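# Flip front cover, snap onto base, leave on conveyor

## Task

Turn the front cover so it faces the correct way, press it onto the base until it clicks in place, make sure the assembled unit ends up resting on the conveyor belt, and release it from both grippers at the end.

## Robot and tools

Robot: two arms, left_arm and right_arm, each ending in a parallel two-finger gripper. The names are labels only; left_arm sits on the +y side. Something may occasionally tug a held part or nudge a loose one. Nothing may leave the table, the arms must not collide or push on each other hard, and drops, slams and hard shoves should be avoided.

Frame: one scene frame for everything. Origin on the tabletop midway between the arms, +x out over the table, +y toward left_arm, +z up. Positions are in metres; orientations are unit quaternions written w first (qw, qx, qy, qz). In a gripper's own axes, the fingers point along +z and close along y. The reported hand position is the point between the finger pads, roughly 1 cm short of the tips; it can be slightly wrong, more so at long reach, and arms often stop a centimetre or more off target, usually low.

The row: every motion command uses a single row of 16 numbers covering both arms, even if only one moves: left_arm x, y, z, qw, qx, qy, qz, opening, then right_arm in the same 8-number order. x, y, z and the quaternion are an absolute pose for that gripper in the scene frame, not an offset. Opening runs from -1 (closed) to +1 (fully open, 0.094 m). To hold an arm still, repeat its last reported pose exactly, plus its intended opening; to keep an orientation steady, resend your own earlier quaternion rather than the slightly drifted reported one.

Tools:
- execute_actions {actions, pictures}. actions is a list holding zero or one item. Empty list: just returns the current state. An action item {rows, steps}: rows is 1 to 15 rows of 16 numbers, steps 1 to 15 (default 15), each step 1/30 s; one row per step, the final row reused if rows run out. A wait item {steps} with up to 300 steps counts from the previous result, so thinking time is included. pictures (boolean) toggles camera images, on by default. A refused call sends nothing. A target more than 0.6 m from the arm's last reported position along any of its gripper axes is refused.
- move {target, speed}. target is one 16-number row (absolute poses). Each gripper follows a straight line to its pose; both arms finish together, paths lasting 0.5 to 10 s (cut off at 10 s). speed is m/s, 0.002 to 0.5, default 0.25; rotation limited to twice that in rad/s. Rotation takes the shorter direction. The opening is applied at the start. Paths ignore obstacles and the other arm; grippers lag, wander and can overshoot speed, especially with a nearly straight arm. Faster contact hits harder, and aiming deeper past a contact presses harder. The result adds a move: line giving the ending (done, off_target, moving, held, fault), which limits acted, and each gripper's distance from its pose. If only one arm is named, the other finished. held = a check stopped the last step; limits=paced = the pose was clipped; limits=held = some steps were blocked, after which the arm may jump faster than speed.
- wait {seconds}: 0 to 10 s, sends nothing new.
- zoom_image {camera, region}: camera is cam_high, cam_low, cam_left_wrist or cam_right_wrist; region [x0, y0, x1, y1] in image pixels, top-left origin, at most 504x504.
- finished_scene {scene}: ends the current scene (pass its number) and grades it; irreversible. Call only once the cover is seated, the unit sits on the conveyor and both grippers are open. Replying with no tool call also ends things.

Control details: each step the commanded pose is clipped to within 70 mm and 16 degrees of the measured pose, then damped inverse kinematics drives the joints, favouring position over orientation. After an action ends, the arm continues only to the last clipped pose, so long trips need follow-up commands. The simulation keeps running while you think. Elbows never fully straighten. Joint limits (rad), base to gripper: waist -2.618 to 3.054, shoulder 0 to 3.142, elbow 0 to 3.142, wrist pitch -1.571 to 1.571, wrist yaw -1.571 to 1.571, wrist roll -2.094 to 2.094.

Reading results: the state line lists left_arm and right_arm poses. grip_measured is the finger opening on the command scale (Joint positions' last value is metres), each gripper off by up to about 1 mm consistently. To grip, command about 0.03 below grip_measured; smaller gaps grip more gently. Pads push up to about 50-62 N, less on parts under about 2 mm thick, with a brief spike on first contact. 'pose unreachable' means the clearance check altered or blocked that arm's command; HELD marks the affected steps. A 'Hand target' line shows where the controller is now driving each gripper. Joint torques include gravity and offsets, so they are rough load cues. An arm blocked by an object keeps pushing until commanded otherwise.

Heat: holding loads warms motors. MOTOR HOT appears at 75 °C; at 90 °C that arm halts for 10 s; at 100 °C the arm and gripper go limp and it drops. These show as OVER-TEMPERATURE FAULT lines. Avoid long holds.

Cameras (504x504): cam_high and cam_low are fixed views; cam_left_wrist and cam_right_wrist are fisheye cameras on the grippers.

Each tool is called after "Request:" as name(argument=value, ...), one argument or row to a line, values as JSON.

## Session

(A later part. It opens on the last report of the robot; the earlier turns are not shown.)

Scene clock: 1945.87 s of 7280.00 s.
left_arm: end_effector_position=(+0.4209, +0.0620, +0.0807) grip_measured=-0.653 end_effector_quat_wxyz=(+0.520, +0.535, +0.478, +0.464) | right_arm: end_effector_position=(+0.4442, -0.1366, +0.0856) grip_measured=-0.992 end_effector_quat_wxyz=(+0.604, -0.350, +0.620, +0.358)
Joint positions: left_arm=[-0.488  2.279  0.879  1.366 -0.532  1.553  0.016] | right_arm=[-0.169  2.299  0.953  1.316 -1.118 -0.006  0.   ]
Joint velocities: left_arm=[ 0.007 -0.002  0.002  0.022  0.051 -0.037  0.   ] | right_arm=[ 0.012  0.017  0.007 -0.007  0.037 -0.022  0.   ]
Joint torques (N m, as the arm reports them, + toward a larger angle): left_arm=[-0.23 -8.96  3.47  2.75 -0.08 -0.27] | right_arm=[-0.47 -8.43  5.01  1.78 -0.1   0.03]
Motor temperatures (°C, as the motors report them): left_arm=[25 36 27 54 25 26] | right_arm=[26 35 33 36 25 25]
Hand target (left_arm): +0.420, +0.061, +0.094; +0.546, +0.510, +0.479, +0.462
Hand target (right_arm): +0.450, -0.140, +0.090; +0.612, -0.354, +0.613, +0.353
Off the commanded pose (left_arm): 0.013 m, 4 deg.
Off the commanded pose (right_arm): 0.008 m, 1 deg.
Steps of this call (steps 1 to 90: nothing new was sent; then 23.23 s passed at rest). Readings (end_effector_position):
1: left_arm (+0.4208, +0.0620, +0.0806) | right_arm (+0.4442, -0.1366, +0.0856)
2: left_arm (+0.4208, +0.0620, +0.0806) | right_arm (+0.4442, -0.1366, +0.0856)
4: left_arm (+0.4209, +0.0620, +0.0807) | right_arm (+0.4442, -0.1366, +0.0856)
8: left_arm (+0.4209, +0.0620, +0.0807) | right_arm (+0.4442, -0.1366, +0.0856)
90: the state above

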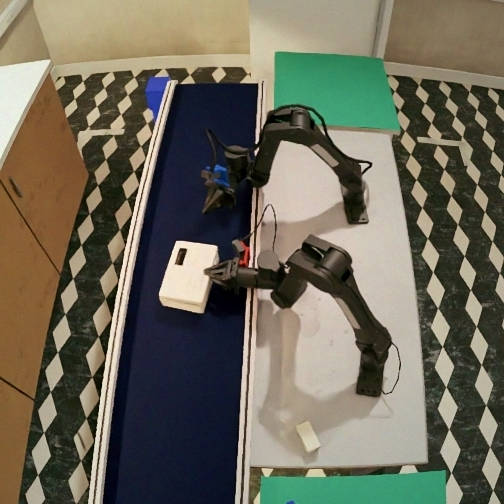

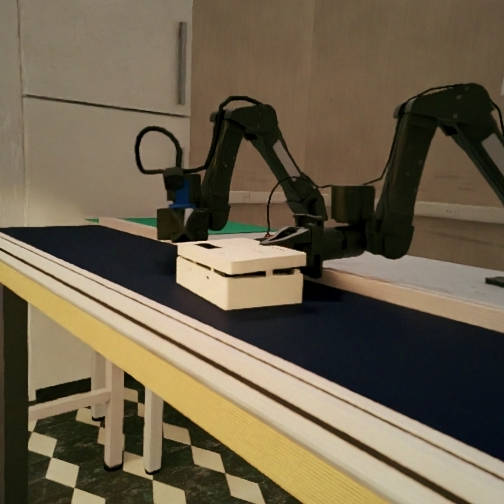

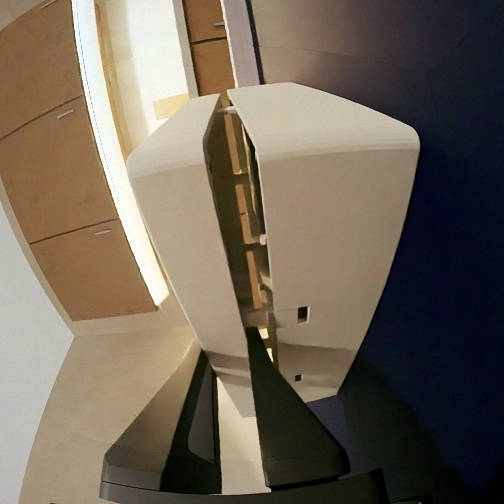

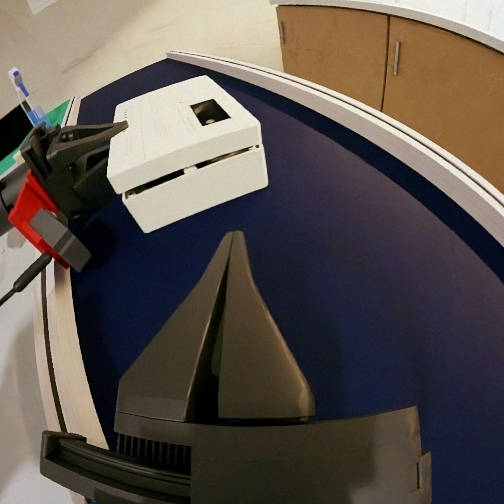

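Request:
execute_actions(
  actions=[
    {"rows": [[0.4208,0.0611,0.0937,0.5472,0.5096,0.4774,0.4617,-0.685,0.45,-0.14,0.09,0.6124,-0.3536,0.6124,0.3536,-1],[0.4214,0.0612,0.0937,0.5481,0.5105,0.4764,0.4607,-0.685,0.45,-0.14,0.09,0.6124,-0.3536,0.6124,0.3536,-1],[0.4220,0.0613,0.0937,0.5490,0.5114,0.4755,0.4597,-0.685,0.45,-0.14,0.09,0.6124,-0.3536,0.6124,0.3536,-1],[0.4226,0.0614,0.0937,0.5499,0.5123,0.4745,0.4586,-0.685,0.45,-0.14,0.09,0.6124,-0.3536,0.6124,0.3536,-1],[0.4232,0.0615,0.0937,0.5507,0.5132,0.4735,0.4576,-0.685,0.45,-0.14,0.09,0.6124,-0.3536,0.6124,0.3536,-1],[0.4238,0.0616,0.0937,0.5516,0.5141,0.4726,0.4566,-0.685,0.45,-0.14,0.09,0.6124,-0.3536,0.6124,0.3536,-1]], "steps": 15},
  ],
)

Scene clock: 2011.80 s of 7280.00 s.
left_arm: end_effector_position=(+0.4222, +0.0620, +0.0806) grip_measured=-0.653 end_effector_quat_wxyz=(+0.523, +0.538, +0.475, +0.460) | right_arm: end_effector_position=(+0.4442, -0.1366, +0.0856) grip_measured=-0.992 end_effector_quat_wxyz=(+0.604, -0.350, +0.620, +0.358)
Joint positions: left_arm=[-0.481  2.279  0.879  1.366 -0.512  1.553  0.016] | right_arm=[-0.169  2.299  0.953  1.316 -1.118 -0.006  0.   ]
Joint velocities: left_arm=[ 0.007  0.007  0.007  0.007  0.051 -0.066 -0.   ] | right_arm=[ 0.012 -0.007  0.007 -0.022 -0.022  0.051 -0.   ]
Joint torques (N m, as the arm reports them, + toward a larger angle): left_arm=[ 0.47 -8.92  3.65  2.74  0.12 -0.29] | right_arm=[-0.7  -8.71  4.78  1.77 -0.08  0.03]
Motor temperatures (°C, as the motors report them): left_arm=[25 37 27 54 25 26] | right_arm=[26 35 33 36 25 25]
Hand target (left_arm): +0.424, +0.062, +0.094; +0.551, +0.515, +0.473, +0.456
Hand target (right_arm): +0.450, -0.140, +0.090; +0.612, -0.354, +0.613, +0.353
Off the commanded pose (left_arm): 0.013 m, 4 deg.
Off the commanded pose (right_arm): 0.008 m, 1 deg.
Steps of this call (steps 1 to 90: nothing new was sent; then 62.43 s passed at rest; steps 91 to 105: all 15 steps of this action). Readings (end_effector_position):
91: left_arm (+0.4209, +0.0620, +0.0807) | right_arm (+0.4442, -0.1366, +0.0856)
92: left_arm (+0.4208, +0.0619, +0.0807) | right_arm (+0.4442, -0.1366, +0.0856)
94: left_arm (+0.4209, +0.0618, +0.0807) | right_arm (+0.4442, -0.1366, +0.0856)
98: left_arm (+0.4218, +0.0621, +0.0806) | right_arm (+0.4442, -0.1366, +0.0856)
105: the state above

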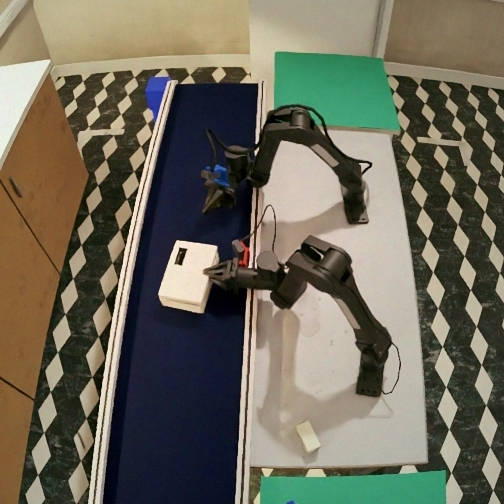

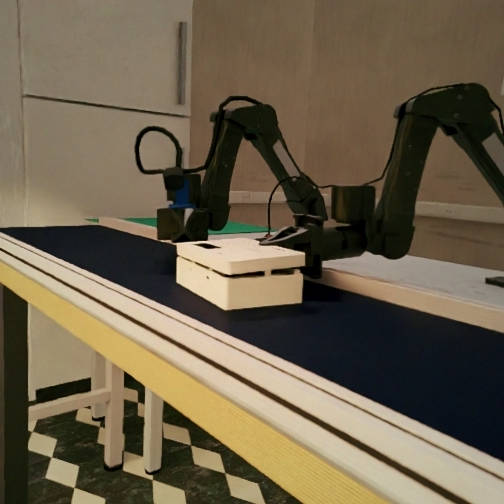

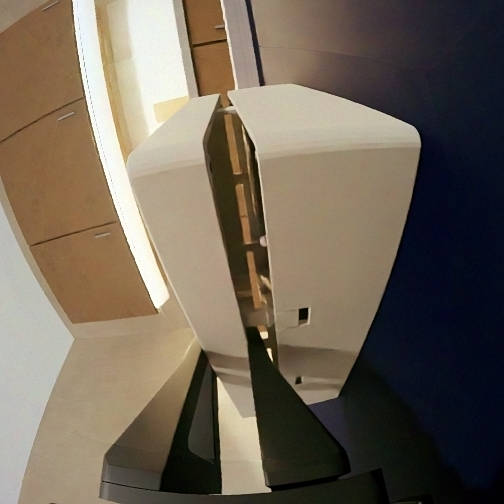

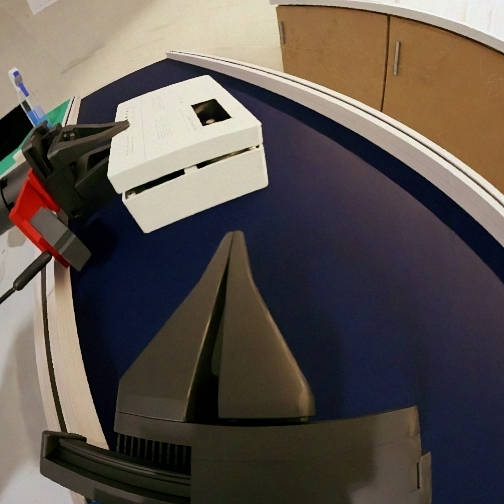

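Request:
zoom_image(
  camera="cam_low",
  region=[160, 220, 340, 320],
)

Request:
zoom_image(
  camera="cam_right_wrist",
  region=[60, 60, 290, 250],
)

Region (160, 220, 340, 320) of cam_low's 504x504 image, scaled by 2.800, with more detail than that image has.

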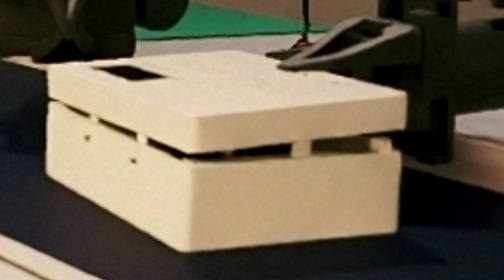

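Region (60, 60, 290, 250) of cam_right_wrist's 504x504 image, scaled by 2.191, with more detail than that image has; it fills the top 416 rows of this view, and the rest is white.

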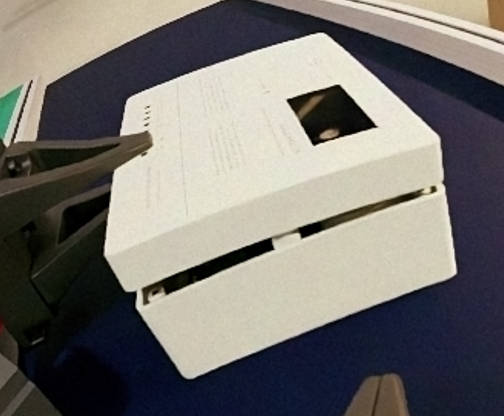

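Request:
execute_actions(
  actions=[
    {"rows": [[0.4243,0.0617,0.0937,0.5522,0.5148,0.4719,0.4558,-0.685,0.45,-0.14,0.09,0.6124,-0.3536,0.6124,0.3536,-1],[0.4248,0.0618,0.0937,0.5529,0.5154,0.4712,0.4550,-0.685,0.45,-0.14,0.09,0.6124,-0.3536,0.6124,0.3536,-1],[0.4253,0.0619,0.0937,0.5535,0.5161,0.4704,0.4543,-0.685,0.45,-0.14,0.09,0.6124,-0.3536,0.6124,0.3536,-1],[0.4258,0.0620,0.0937,0.5542,0.5167,0.4697,0.4535,-0.685,0.45,-0.14,0.09,0.6124,-0.3536,0.6124,0.3536,-1],[0.4263,0.0621,0.0937,0.5548,0.5174,0.4690,0.4527,-0.685,0.45,-0.14,0.09,0.6124,-0.3536,0.6124,0.3536,-1]], "steps": 15},
  ],
)

Scene clock: 2045.33 s of 7280.00 s.
left_arm: end_effector_position=(+0.4240, +0.0624, +0.0805) grip_measured=-0.653 end_effector_quat_wxyz=(+0.527, +0.541, +0.471, +0.456) | right_arm: end_effector_position=(+0.4442, -0.1366, +0.0856) grip_measured=-0.992 end_effector_quat_wxyz=(+0.604, -0.350, +0.620, +0.358)
Joint positions: left_arm=[-0.471  2.279  0.879  1.366 -0.488  1.553  0.016] | right_arm=[-0.169  2.299  0.953  1.316 -1.118 -0.006  0.   ]
Joint velocities: left_arm=[-0.002 -0.002  0.002 -0.007 -0.007  0.007 -0.001] | right_arm=[-0.002 -0.022 -0.022  0.037 -0.007 -0.022 -0.   ]
Joint torques (N m, as the arm reports them, + toward a larger angle): left_arm=[ 0.53 -8.85  3.87  2.71  0.07 -0.3 ] | right_arm=[-0.59 -8.58  4.91  1.74 -0.09  0.01]
Motor temperatures (°C, as the motors report them): left_arm=[25 37 27 55 25 26] | right_arm=[26 36 33 36 25 25]
Hand target (left_arm): +0.426, +0.062, +0.094; +0.554, +0.518, +0.469, +0.452
Hand target (right_arm): +0.450, -0.140, +0.090; +0.612, -0.354, +0.613, +0.353
Off the commanded pose (left_arm): 0.013 m, 4 deg.
Off the commanded pose (right_arm): 0.008 m, 1 deg.
Steps of this call (steps 1 to 90: nothing new was sent; then 30.03 s passed at rest; steps 91 to 105: all 15 steps of this action). Readings (end_effector_position):
91: left_arm (+0.4222, +0.0620, +0.0806) | right_arm (+0.4442, -0.1366, +0.0856)
92: left_arm (+0.4224, +0.0621, +0.0806) | right_arm (+0.4442, -0.1366, +0.0856)
94: left_arm (+0.4228, +0.0622, +0.0806) | right_arm (+0.4442, -0.1366, +0.0856)
98: left_arm (+0.4238, +0.0625, +0.0805) | right_arm (+0.4442, -0.1366, +0.0856)
105: the state above

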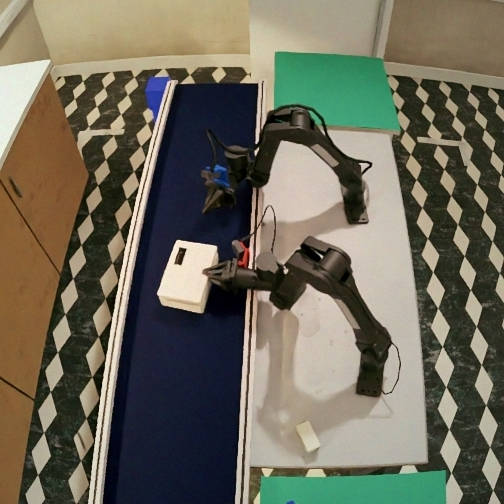

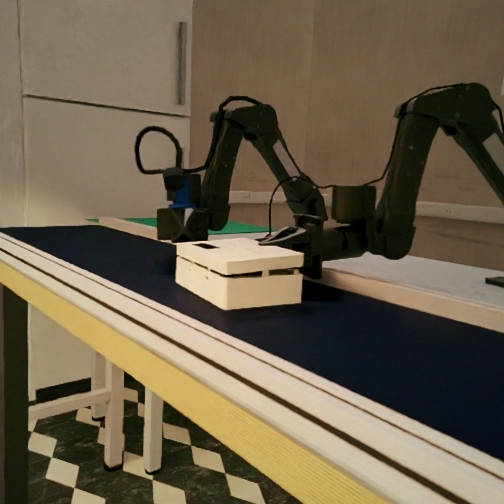

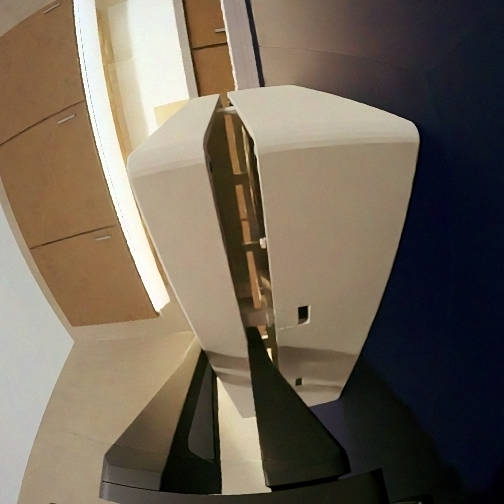

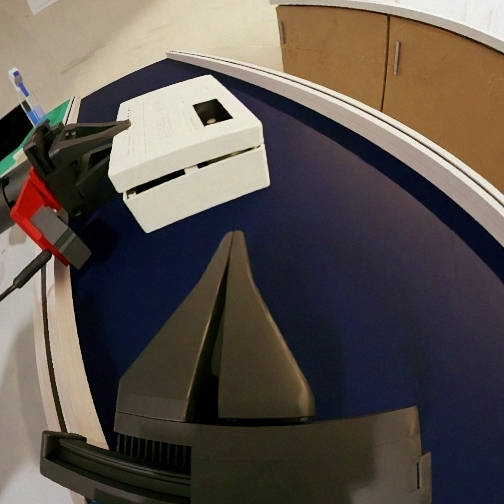

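Request:
zoom_image(
  camera="cam_low",
  region=[160, 220, 340, 320],
)

Request:
zoom_image(
  camera="cam_right_wrist",
  region=[60, 60, 290, 250],
)

Request:
zoom_image(
  camera="cam_left_wrist",
  region=[180, 200, 360, 420],
)

Region (160, 220, 340, 320) of cam_low's 504x504 image, scaled by 2.800, with more detail than that image has.

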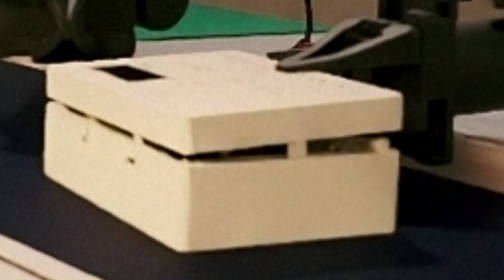

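Region (60, 60, 290, 250) of cam_right_wrist's 504x504 image, scaled by 2.191, with more detail than that image has; it fills the top 416 rows of this view, and the rest is white.

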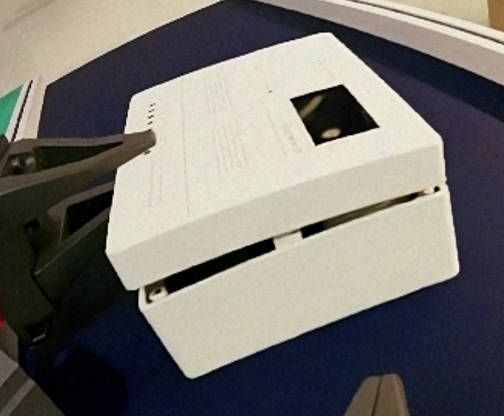

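Region (180, 200, 360, 420) of cam_left_wrist's 504x504 image, scaled by 2.291, with more detail than that image has; it fills the left 412 columns of this view, and the rest is white.

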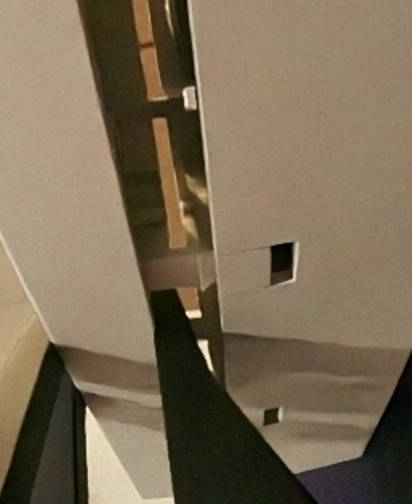

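Request:
execute_actions(
  actions=[
    {"rows": [[0.4263,0.0621,0.0933,0.5548,0.5174,0.4690,0.4527,-0.685,0.45,-0.14,0.09,0.6124,-0.3536,0.6124,0.3536,-1],[0.4263,0.0621,0.0929,0.5548,0.5174,0.4690,0.4527,-0.685,0.45,-0.14,0.09,0.6124,-0.3536,0.6124,0.3536,-1],[0.4263,0.0621,0.0925,0.5548,0.5174,0.4690,0.4527,-0.685,0.45,-0.14,0.09,0.6124,-0.3536,0.6124,0.3536,-1],[0.4263,0.0621,0.0921,0.5548,0.5174,0.4690,0.4527,-0.685,0.45,-0.14,0.09,0.6124,-0.3536,0.6124,0.3536,-1],[0.4263,0.0621,0.0917,0.5548,0.5174,0.4690,0.4527,-0.685,0.45,-0.14,0.09,0.6124,-0.3536,0.6124,0.3536,-1],[0.4263,0.0621,0.0913,0.5548,0.5174,0.4690,0.4527,-0.685,0.45,-0.14,0.09,0.6124,-0.3536,0.6124,0.3536,-1],[0.4263,0.0621,0.0909,0.5548,0.5174,0.4690,0.4527,-0.685,0.45,-0.14,0.09,0.6124,-0.3536,0.6124,0.3536,-1]], "steps": 15},
  ],
)

Scene clock: 2100.70 s of 7280.00 s.
left_arm: end_effector_position=(+0.4238, +0.0624, +0.0801) grip_measured=-0.653 end_effector_quat_wxyz=(+0.530, +0.538, +0.470, +0.457) | right_arm: end_effector_position=(+0.4442, -0.1366, +0.0856) grip_measured=-0.992 end_effector_quat_wxyz=(+0.604, -0.350, +0.620, +0.358)
Joint positions: left_arm=[-0.471  2.287  0.879  1.383 -0.487  1.553  0.016] | right_arm=[-0.169  2.299  0.953  1.316 -1.118 -0.006  0.   ]
Joint velocities: left_arm=[-0.002 -0.007  0.002  0.051 -0.022 -0.037  0.   ] | right_arm=[-0.002 -0.002  0.022  0.037  0.007 -0.037  0.   ]
Joint torques (N m, as the arm reports them, + toward a larger angle): left_arm=[ 0.51 -8.63  3.89  2.64  0.08 -0.28] | right_arm=[-0.58 -8.66  4.85  1.76 -0.11  0.03]
Motor temperatures (°C, as the motors report them): left_arm=[25 37 27 55 25 26] | right_arm=[26 36 33 36 25 25]
Hand target (left_arm): +0.426, +0.062, +0.091; +0.554, +0.518, +0.469, +0.452
Hand target (right_arm): +0.450, -0.140, +0.090; +0.612, -0.354, +0.613, +0.353
Off the commanded pose (left_arm): 0.011 m, 4 deg.
Off the commanded pose (right_arm): 0.008 m, 1 deg.
Steps of this call (steps 1 to 90: nothing new was sent; then 51.87 s passed at rest; steps 91 to 105: all 15 steps of this action). Readings (end_effector_position):
91: left_arm (+0.4240, +0.0624, +0.0805) | right_arm (+0.4442, -0.1366, +0.0856)
92: left_arm (+0.4240, +0.0624, +0.0805) | right_arm (+0.4442, -0.1366, +0.0856)
94: left_arm (+0.4240, +0.0624, +0.0805) | right_arm (+0.4442, -0.1366, +0.0856)
98: left_arm (+0.4239, +0.0624, +0.0799) | right_arm (+0.4442, -0.1366, +0.0856)
105: the state above

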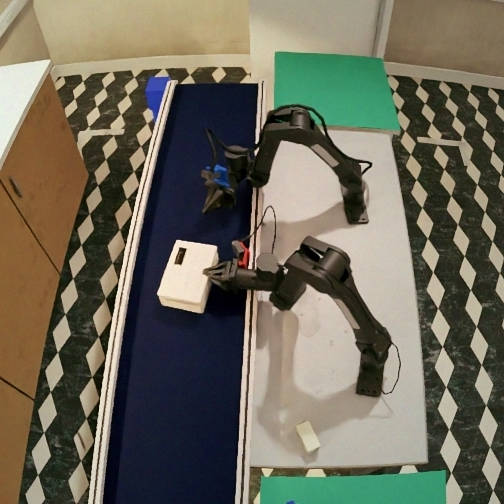

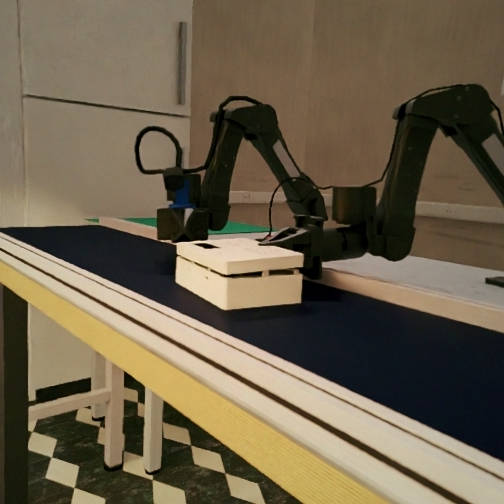

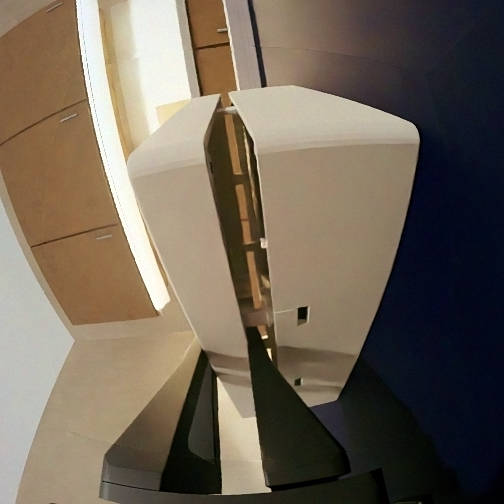

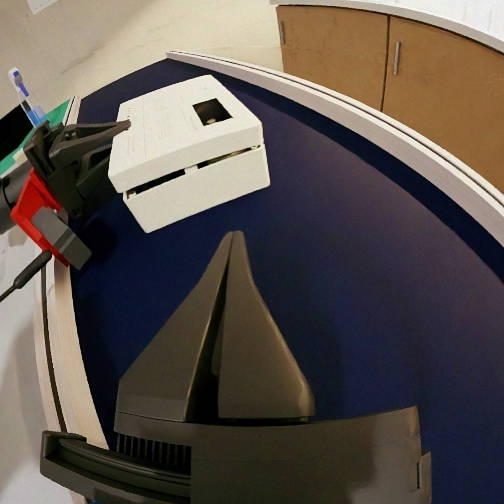

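Request:
zoom_image(
  camera="cam_left_wrist",
  region=[180, 200, 360, 420],
)

Request:
zoom_image(
  camera="cam_right_wrist",
  region=[40, 90, 200, 240],
)

Region (180, 200, 360, 420) of cam_left_wrist's 504x504 image, scaled by 2.291, with more detail than that image has; it fills the left 412 columns of this view, and the rest is white.

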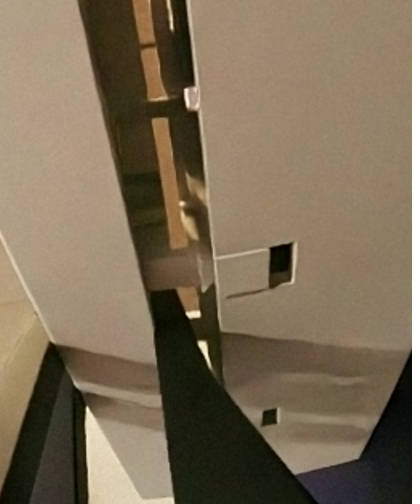

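Region (40, 90, 200, 240) of cam_right_wrist's 504x504 image, scaled by 3.150, with more detail than that image has; it fills the top 472 rows of this view, and the rest is white.

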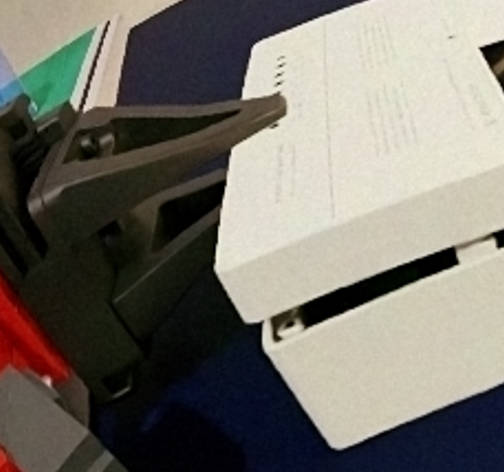

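Request:
execute_actions(
  actions=[
    {"rows": [[0.4263,0.0621,0.0899,0.5531,0.5191,0.4694,0.4523,-0.685,0.45,-0.14,0.09,0.6124,-0.3536,0.6124,0.3536,-1],[0.4263,0.0621,0.0888,0.5513,0.5208,0.4699,0.4520,-0.685,0.45,-0.14,0.09,0.6124,-0.3536,0.6124,0.3536,-1],[0.4263,0.0621,0.0878,0.5496,0.5225,0.4703,0.4516,-0.685,0.45,-0.14,0.09,0.6124,-0.3536,0.6124,0.3536,-1],[0.4263,0.0621,0.0867,0.5479,0.5242,0.4708,0.4512,-0.685,0.45,-0.14,0.09,0.6124,-0.3536,0.6124,0.3536,-1],[0.4263,0.0621,0.0857,0.5462,0.5260,0.4712,0.4509,-0.685,0.45,-0.14,0.09,0.6124,-0.3536,0.6124,0.3536,-1],[0.4263,0.0621,0.0847,0.5444,0.5277,0.4716,0.4505,-0.685,0.45,-0.14,0.09,0.6124,-0.3536,0.6124,0.3536,-1]], "steps": 15},
  ],
)

Scene clock: 2142.70 s of 7280.00 s.
left_arm: end_effector_position=(+0.4238, +0.0624, +0.0799) grip_measured=-0.653 end_effector_quat_wxyz=(+0.530, +0.538, +0.470, +0.457) | right_arm: end_effector_position=(+0.4442, -0.1366, +0.0856) grip_measured=-0.992 end_effector_quat_wxyz=(+0.604, -0.350, +0.620, +0.358)
Joint positions: left_arm=[-0.471  2.288  0.879  1.384 -0.487  1.553  0.016] | right_arm=[-0.169  2.299  0.953  1.316 -1.118 -0.006  0.   ]
Joint velocities: left_arm=[-0.002  0.012 -0.002 -0.007  0.022  0.022 -0.001] | right_arm=[-0.007 -0.002 -0.007 -0.037 -0.022 -0.007  0.002]
Joint torques (N m, as the arm reports them, + toward a larger angle): left_arm=[ 0.61 -8.82  3.9   2.3   0.09 -0.27] | right_arm=[-0.65 -8.67  4.98  1.76 -0.08 -0.01]
Motor temperatures (°C, as the motors report them): left_arm=[25 37 27 54 25 26] | right_arm=[26 36 33 36 25 25]
Hand target (left_arm): +0.426, +0.062, +0.085; +0.544, +0.528, +0.472, +0.450
Hand target (right_arm): +0.450, -0.140, +0.090; +0.612, -0.354, +0.613, +0.353
Off the commanded pose (left_arm): 0.005 m, 2 deg.
Off the commanded pose (right_arm): 0.008 m, 1 deg.
Steps of this call (steps 1 to 90: nothing new was sent; then 38.50 s passed at rest; steps 91 to 105: all 15 steps of this action). Readings (end_effector_position):
91: left_arm (+0.4238, +0.0624, +0.0799) | right_arm (+0.4442, -0.1366, +0.0856)
92: left_arm (+0.4238, +0.0624, +0.0799) | right_arm (+0.4442, -0.1366, +0.0856)
94: left_arm (+0.4238, +0.0624, +0.0799) | right_arm (+0.4442, -0.1366, +0.0856)
98: left_arm (+0.4238, +0.0624, +0.0799) | right_arm (+0.4442, -0.1366, +0.0856)
105: the state above

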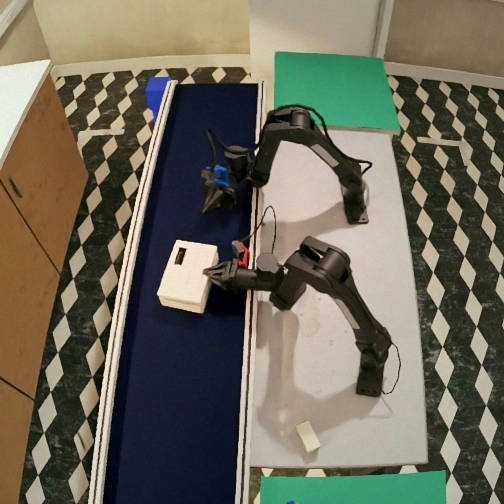

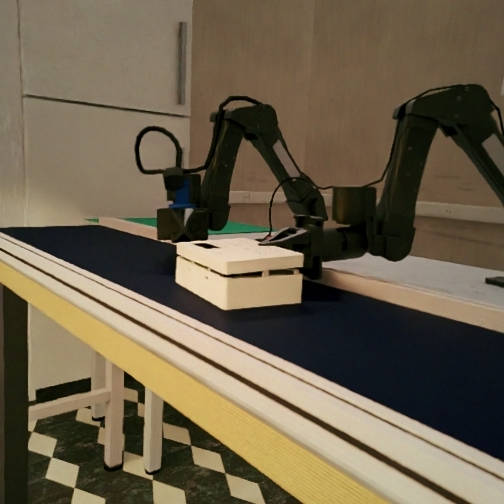

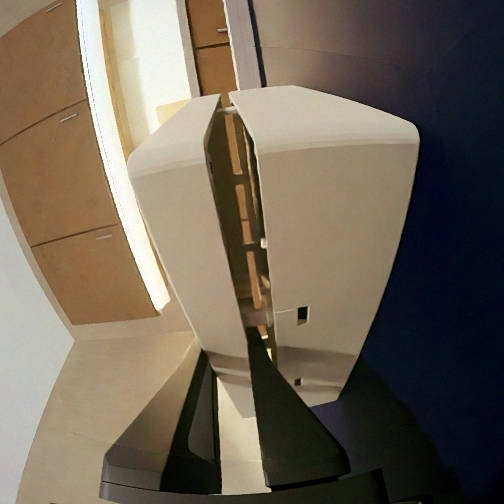

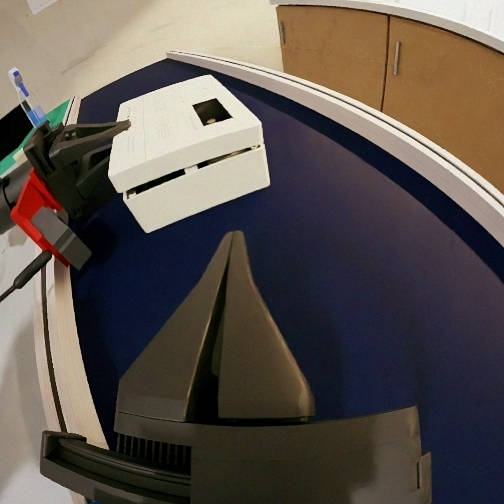

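Request:
execute_actions(
  actions=[
    {"rows": [[0.4263,0.0621,0.0840,0.5433,0.5288,0.4719,0.4503,-0.66,0.45,-0.14,0.09,0.6124,-0.3536,0.6124,0.3536,-1],[0.4263,0.0621,0.0836,0.5427,0.5294,0.4721,0.4501,-0.645,0.45,-0.14,0.09,0.6124,-0.3536,0.6124,0.3536,-1],[0.4263,0.0621,0.0836,0.5427,0.5294,0.4721,0.4501,-0.63,0.45,-0.14,0.09,0.6124,-0.3536,0.6124,0.3536,-1],[0.4263,0.0621,0.0836,0.5427,0.5294,0.4721,0.4501,-0.615,0.45,-0.14,0.09,0.6124,-0.3536,0.6124,0.3536,-1],[0.4263,0.0621,0.0836,0.5427,0.5294,0.4721,0.4501,-0.60,0.45,-0.14,0.09,0.6124,-0.3536,0.6124,0.3536,-1],[0.4263,0.0621,0.0836,0.5427,0.5294,0.4721,0.4501,-0.585,0.45,-0.14,0.09,0.6124,-0.3536,0.6124,0.3536,-1]], "steps": 15},
  ],
)

Scene clock: 2154.33 s of 7280.00 s.
left_arm: end_effector_position=(+0.4237, +0.0615, +0.0798) grip_measured=-0.587 end_effector_quat_wxyz=(+0.531, +0.540, +0.469, +0.455) | right_arm: end_effector_position=(+0.4442, -0.1366, +0.0856) grip_measured=-0.992 end_effector_quat_wxyz=(+0.604, -0.350, +0.620, +0.358)
Joint positions: left_arm=[-0.471  2.288  0.879  1.383 -0.482  1.553  0.019] | right_arm=[-0.169  2.299  0.953  1.316 -1.118 -0.006  0.   ]
Joint velocities: left_arm=[-0.012 -0.002  0.007 -0.081  0.022 -0.081  0.001] | right_arm=[ 0.002 -0.022 -0.027 -0.037  0.007  0.081  0.001]
Joint torques (N m, as the arm reports them, + toward a larger angle): left_arm=[ 0.65 -8.65  3.95  2.25  0.04 -0.28] | right_arm=[-0.55 -8.67  4.85  1.75 -0.04  0.02]
Motor temperatures (°C, as the motors report them): left_arm=[25 37 27 53 25 26] | right_arm=[26 36 33 36 25 25]
Hand target (left_arm): +0.426, +0.062, +0.084; +0.543, +0.530, +0.472, +0.450
Hand target (right_arm): +0.450, -0.140, +0.090; +0.612, -0.354, +0.613, +0.353
Off the commanded pose (left_arm): 0.005 m, 2 deg.
Off the commanded pose (right_arm): 0.008 m, 1 deg.
Steps of this call (steps 1 to 90: nothing new was sent; then 8.13 s passed at rest; steps 91 to 105: all 15 steps of this action). Readings (end_effector_position):
91: left_arm (+0.4238, +0.0624, +0.0799) | right_arm (+0.4442, -0.1366, +0.0856)
92: left_arm (+0.4238, +0.0624, +0.0799) | right_arm (+0.4442, -0.1366, +0.0856)
94: left_arm (+0.4238, +0.0623, +0.0798) | right_arm (+0.4442, -0.1366, +0.0856)
98: left_arm (+0.4237, +0.0615, +0.0798) | right_arm (+0.4442, -0.1366, +0.0856)
105: the state above

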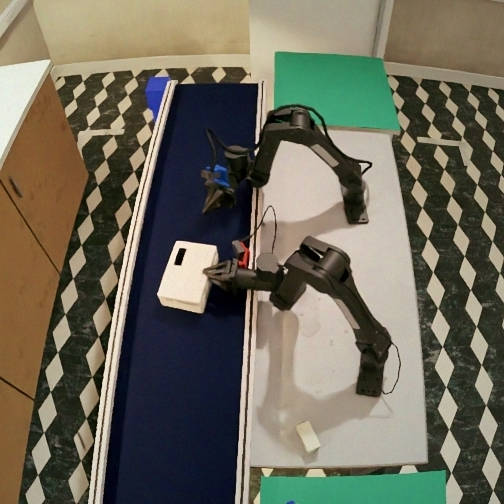

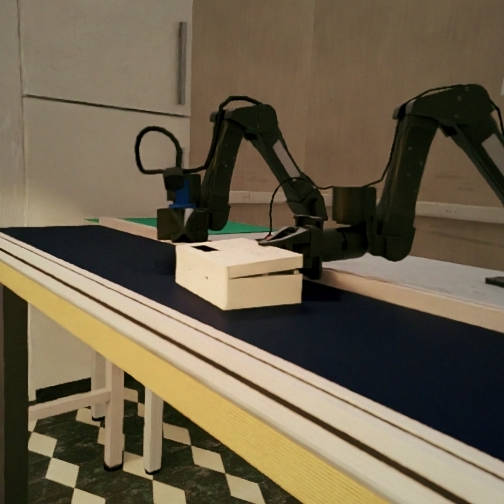

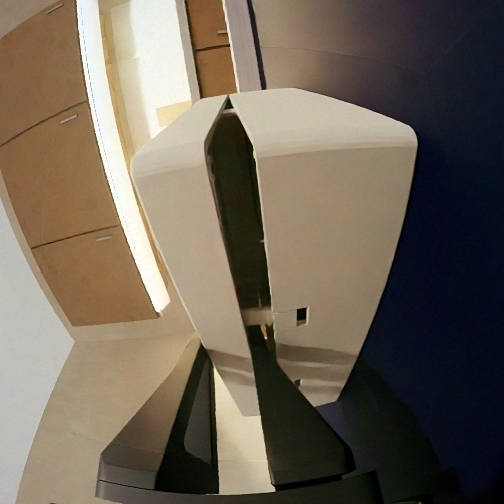

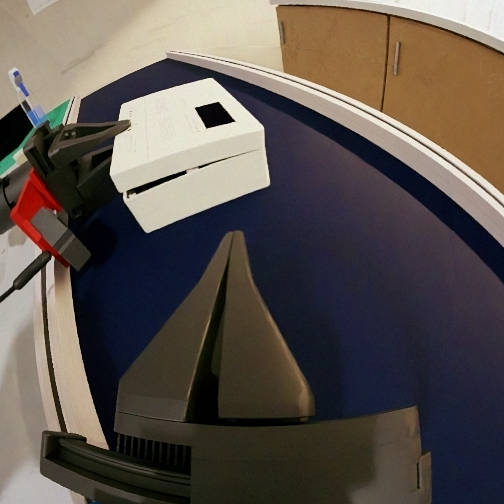

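Request:
zoom_image(
  camera="cam_low",
  region=[160, 220, 340, 320],
)

Request:
zoom_image(
  camera="cam_left_wrist",
  region=[180, 200, 360, 420],
)

Request:
zoom_image(
  camera="cam_right_wrist",
  region=[60, 60, 290, 250],
)

Region (160, 220, 340, 320) of cam_low's 504x504 image, scaled by 2.800, with more detail than that image has.

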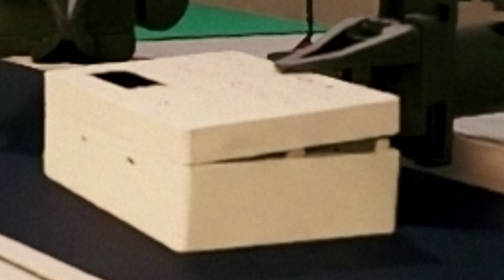

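Region (180, 200, 360, 420) of cam_left_wrist's 504x504 image, scaled by 2.291, with more detail than that image has; it fills the left 412 columns of this view, and the rest is white.

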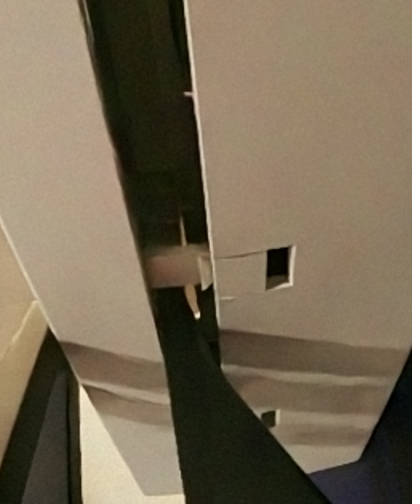

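Region (60, 60, 290, 250) of cam_right_wrist's 504x504 image, scaled by 2.191, with more detail than that image has; it fills the top 416 rows of this view, and the rest is white.

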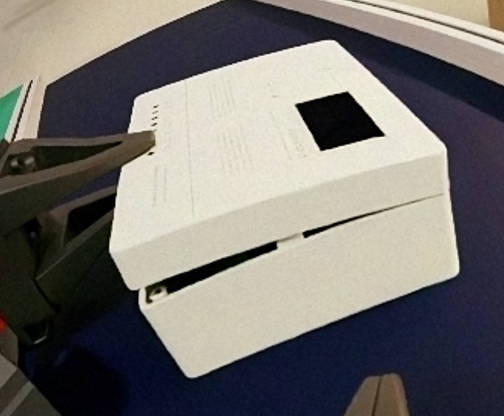

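Request:
execute_actions(
  actions=[
    {"rows": [[0.4251,0.0621,0.0836,0.5396,0.5262,0.4756,0.4537,-0.585,0.45,-0.14,0.09,0.6124,-0.3536,0.6124,0.3536,-1],[0.4238,0.0620,0.0836,0.5365,0.5229,0.4792,0.4574,-0.585,0.45,-0.14,0.09,0.6124,-0.3536,0.6124,0.3536,-1],[0.4226,0.0620,0.0836,0.5334,0.5197,0.4827,0.4610,-0.585,0.45,-0.14,0.09,0.6124,-0.3536,0.6124,0.3536,-1],[0.4213,0.0620,0.0836,0.5303,0.5164,0.4862,0.4646,-0.585,0.45,-0.14,0.09,0.6124,-0.3536,0.6124,0.3536,-1],[0.4201,0.0622,0.0836,0.5275,0.5135,0.4892,0.4677,-0.585,0.45,-0.14,0.09,0.6124,-0.3536,0.6124,0.3536,-1],[0.4189,0.0624,0.0836,0.5248,0.5106,0.4923,0.4708,-0.585,0.45,-0.14,0.09,0.6124,-0.3536,0.6124,0.3536,-1],[0.4176,0.0626,0.0836,0.5220,0.5077,0.4953,0.4739,-0.585,0.45,-0.14,0.09,0.6124,-0.3536,0.6124,0.3536,-1],[0.4164,0.0628,0.0836,0.5192,0.5048,0.4983,0.4770,-0.585,0.45,-0.14,0.09,0.6124,-0.3536,0.6124,0.3536,-1],[0.4152,0.0630,0.0836,0.5167,0.5022,0.5009,0.4797,-0.585,0.45,-0.14,0.09,0.6124,-0.3536,0.6124,0.3536,-1],[0.4139,0.0632,0.0836,0.5142,0.4996,0.5035,0.4824,-0.585,0.45,-0.14,0.09,0.6124,-0.3536,0.6124,0.3536,-1],[0.4127,0.0633,0.0836,0.5116,0.4969,0.5061,0.4851,-0.585,0.45,-0.14,0.09,0.6124,-0.3536,0.6124,0.3536,-1],[0.4115,0.0635,0.0836,0.5091,0.4943,0.5087,0.4878,-0.585,0.45,-0.14,0.09,0.6124,-0.3536,0.6124,0.3536,-1]], "steps": 15},
  ],
)

Scene clock: 2266.20 s of 7280.00 s.
left_arm: end_effector_position=(+0.4107, +0.0604, +0.0802) grip_measured=-0.587 end_effector_quat_wxyz=(+0.507, +0.516, +0.494, +0.483) | right_arm: end_effector_position=(+0.4442, -0.1366, +0.0856) grip_measured=-0.992 end_effector_quat_wxyz=(+0.604, -0.350, +0.620, +0.358)
Joint positions: left_arm=[-0.537  2.288  0.879  1.383 -0.65   1.553  0.019] | right_arm=[-0.169  2.299  0.953  1.316 -1.118 -0.006  0.   ]
Joint velocities: left_arm=[-0.061 -0.027 -0.007 -0.022 -0.227  0.066 -0.001] | right_arm=[ 0.007 -0.002  0.012 -0.037 -0.022 -0.007  0.001]
Joint torques (N m, as the arm reports them, + toward a larger angle): left_arm=[-0.08 -8.4   4.37  2.19 -0.15 -0.28] | right_arm=[-0.67 -8.6   4.92  1.77 -0.08  0.02]
Motor temperatures (°C, as the motors report them): left_arm=[25 37 26 50 25 26] | right_arm=[26 36 33 36 25 25]
Hand target (left_arm): +0.411, +0.064, +0.083; +0.510, +0.494, +0.508, +0.487
Hand target (right_arm): +0.450, -0.140, +0.090; +0.612, -0.354, +0.613, +0.353
Off the commanded pose (left_arm): 0.005 m, 3 deg.
Off the commanded pose (right_arm): 0.008 m, 1 deg.
Steps of this call (steps 1 to 90: nothing new was sent; then 108.37 s passed at rest; steps 91 to 105: all 15 steps of this action). Readings (end_effector_position):
91: left_arm (+0.4237, +0.0616, +0.0798) | right_arm (+0.4442, -0.1366, +0.0856)
92: left_arm (+0.4238, +0.0621, +0.0798) | right_arm (+0.4442, -0.1366, +0.0856)
94: left_arm (+0.4233, +0.0633, +0.0798) | right_arm (+0.4442, -0.1366, +0.0856)
98: left_arm (+0.4193, +0.0630, +0.0799) | right_arm (+0.4442, -0.1366, +0.0856)
105: the state above

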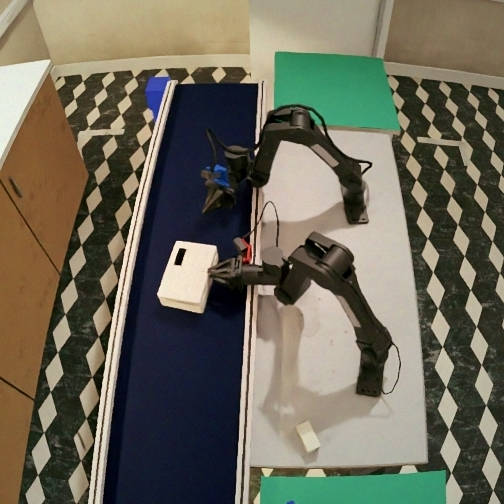

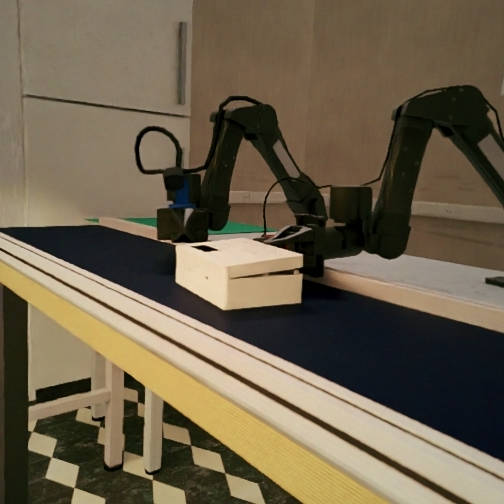

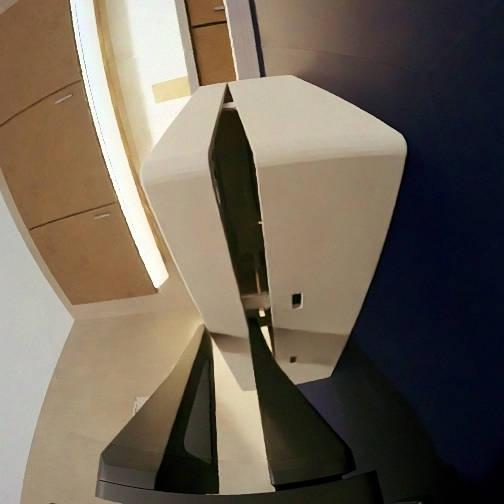

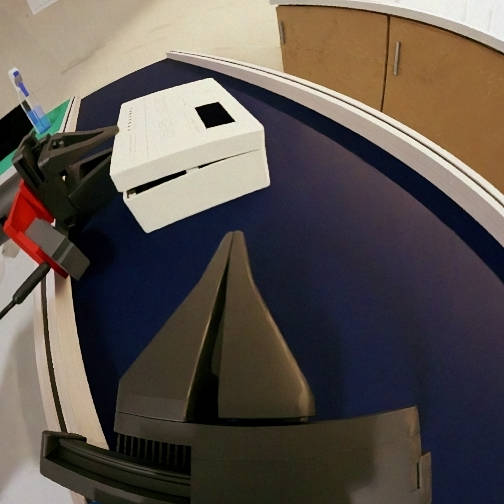

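Request:
execute_actions(
  actions=[
    {"rows": [[0.4103,0.0637,0.0836,0.5068,0.4918,0.5111,0.4902,-0.585,0.45,-0.14,0.09,0.6124,-0.3536,0.6124,0.3536,-1],[0.4090,0.0639,0.0836,0.5044,0.4894,0.5134,0.4926,-0.585,0.45,-0.14,0.09,0.6124,-0.3536,0.6124,0.3536,-1],[0.4078,0.0641,0.0836,0.5021,0.4869,0.5158,0.4950,-0.585,0.45,-0.14,0.09,0.6124,-0.3536,0.6124,0.3536,-1],[0.4065,0.0643,0.0836,0.4997,0.4844,0.5181,0.4974,-0.585,0.45,-0.14,0.09,0.6124,-0.3536,0.6124,0.3536,-1],[0.4053,0.0645,0.0836,0.4975,0.4821,0.5202,0.4996,-0.585,0.45,-0.14,0.09,0.6124,-0.3536,0.6124,0.3536,-1],[0.4040,0.0647,0.0836,0.4953,0.4799,0.5223,0.5018,-0.585,0.45,-0.14,0.09,0.6124,-0.3536,0.6124,0.3536,-1],[0.4028,0.0649,0.0836,0.4931,0.4776,0.5244,0.5039,-0.585,0.45,-0.14,0.09,0.6124,-0.3536,0.6124,0.3536,-1],[0.4016,0.0651,0.0836,0.4909,0.4753,0.5265,0.5061,-0.585,0.45,-0.14,0.09,0.6124,-0.3536,0.6124,0.3536,-1],[0.4003,0.0653,0.0836,0.4887,0.4731,0.5285,0.5082,-0.585,0.45,-0.14,0.09,0.6124,-0.3536,0.6124,0.3536,-1],[0.3991,0.0654,0.0836,0.4866,0.4708,0.5305,0.5103,-0.585,0.45,-0.14,0.09,0.6124,-0.3536,0.6124,0.3536,-1],[0.3978,0.0656,0.0836,0.4844,0.4686,0.5325,0.5123,-0.585,0.45,-0.14,0.09,0.6124,-0.3536,0.6124,0.3536,-1],[0.3966,0.0658,0.0836,0.4822,0.4663,0.5345,0.5144,-0.585,0.45,-0.14,0.09,0.6124,-0.3536,0.6124,0.3536,-1]], "steps": 15},
  ],
)

Scene clock: 2284.03 s of 7280.00 s.
left_arm: end_effector_position=(+0.4019, +0.0674, +0.0821) grip_measured=-0.587 end_effector_quat_wxyz=(+0.484, +0.485, +0.522, +0.508) | right_arm: end_effector_position=(+0.4442, -0.1366, +0.0856) grip_measured=-0.992 end_effector_quat_wxyz=(+0.604, -0.350, +0.620, +0.358)
Joint positions: left_arm=[-0.577  2.288  0.885  1.383 -0.796  1.543  0.019] | right_arm=[-0.169  2.299  0.953  1.316 -1.118 -0.006  0.   ]
Joint velocities: left_arm=[-0.027 -0.002  0.022  0.037 -0.154 -0.081 -0.001] | right_arm=[-0.002 -0.017 -0.007  0.007 -0.037 -0.037  0.001]
Joint torques (N m, as the arm reports them, + toward a larger angle): left_arm=[-1.95 -8.44  3.86  2.07 -0.46 -0.14] | right_arm=[-0.52 -8.56  5.01  1.74 -0.08  0.01]
Motor temperatures (°C, as the motors report them): left_arm=[25 37 26 49 25 26] | right_arm=[26 36 33 36 25 25]
Hand target (left_arm): +0.397, +0.066, +0.083; +0.483, +0.467, +0.534, +0.514
Hand target (right_arm): +0.450, -0.140, +0.090; +0.612, -0.354, +0.613, +0.353
Off the commanded pose (left_arm): 0.006 m, 3 deg.
Off the commanded pose (right_arm): 0.008 m, 1 deg.
Steps of this call (steps 1 to 90: nothing new was sent; then 14.33 s passed at rest; steps 91 to 105: all 15 steps of this action). Readings (end_effector_position):
91: left_arm (+0.4102, +0.0646, +0.0803) | right_arm (+0.4442, -0.1366, +0.0856)
92: left_arm (+0.4100, +0.0651, +0.0802) | right_arm (+0.4442, -0.1366, +0.0856)
94: left_arm (+0.4088, +0.0658, +0.0802) | right_arm (+0.4442, -0.1366, +0.0856)
98: left_arm (+0.4043, +0.0653, +0.0804) | right_arm (+0.4442, -0.1366, +0.0856)
105: the state above

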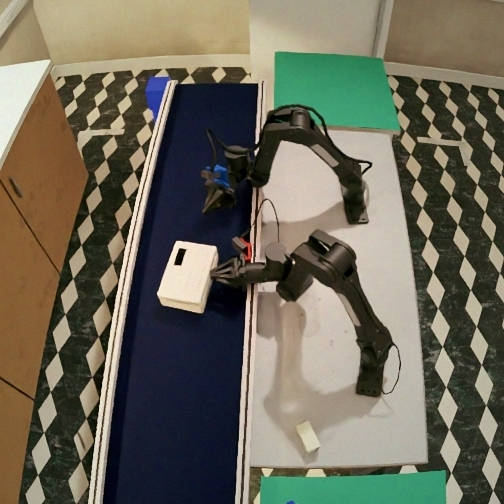

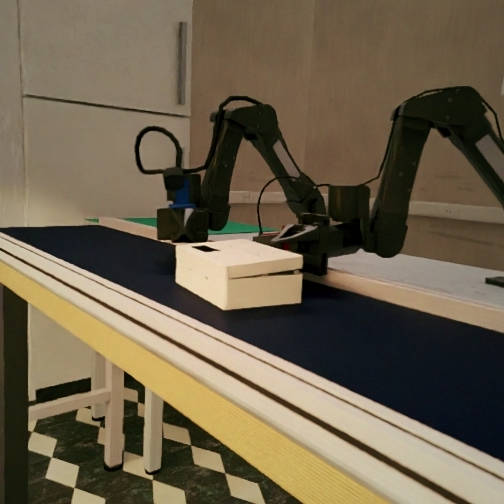

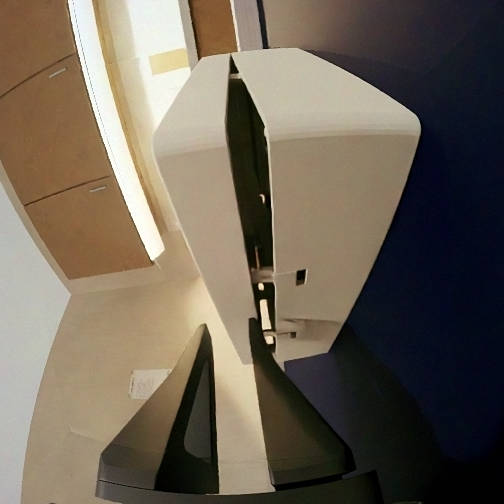

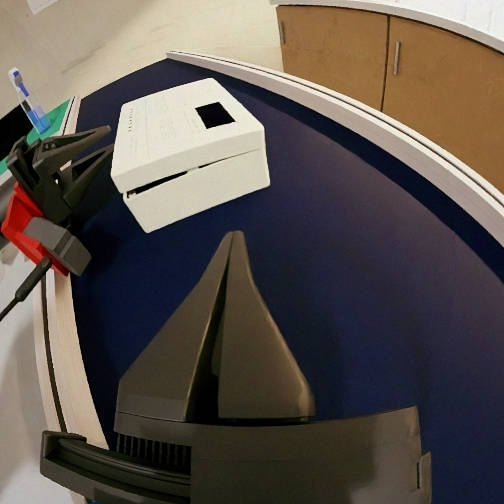

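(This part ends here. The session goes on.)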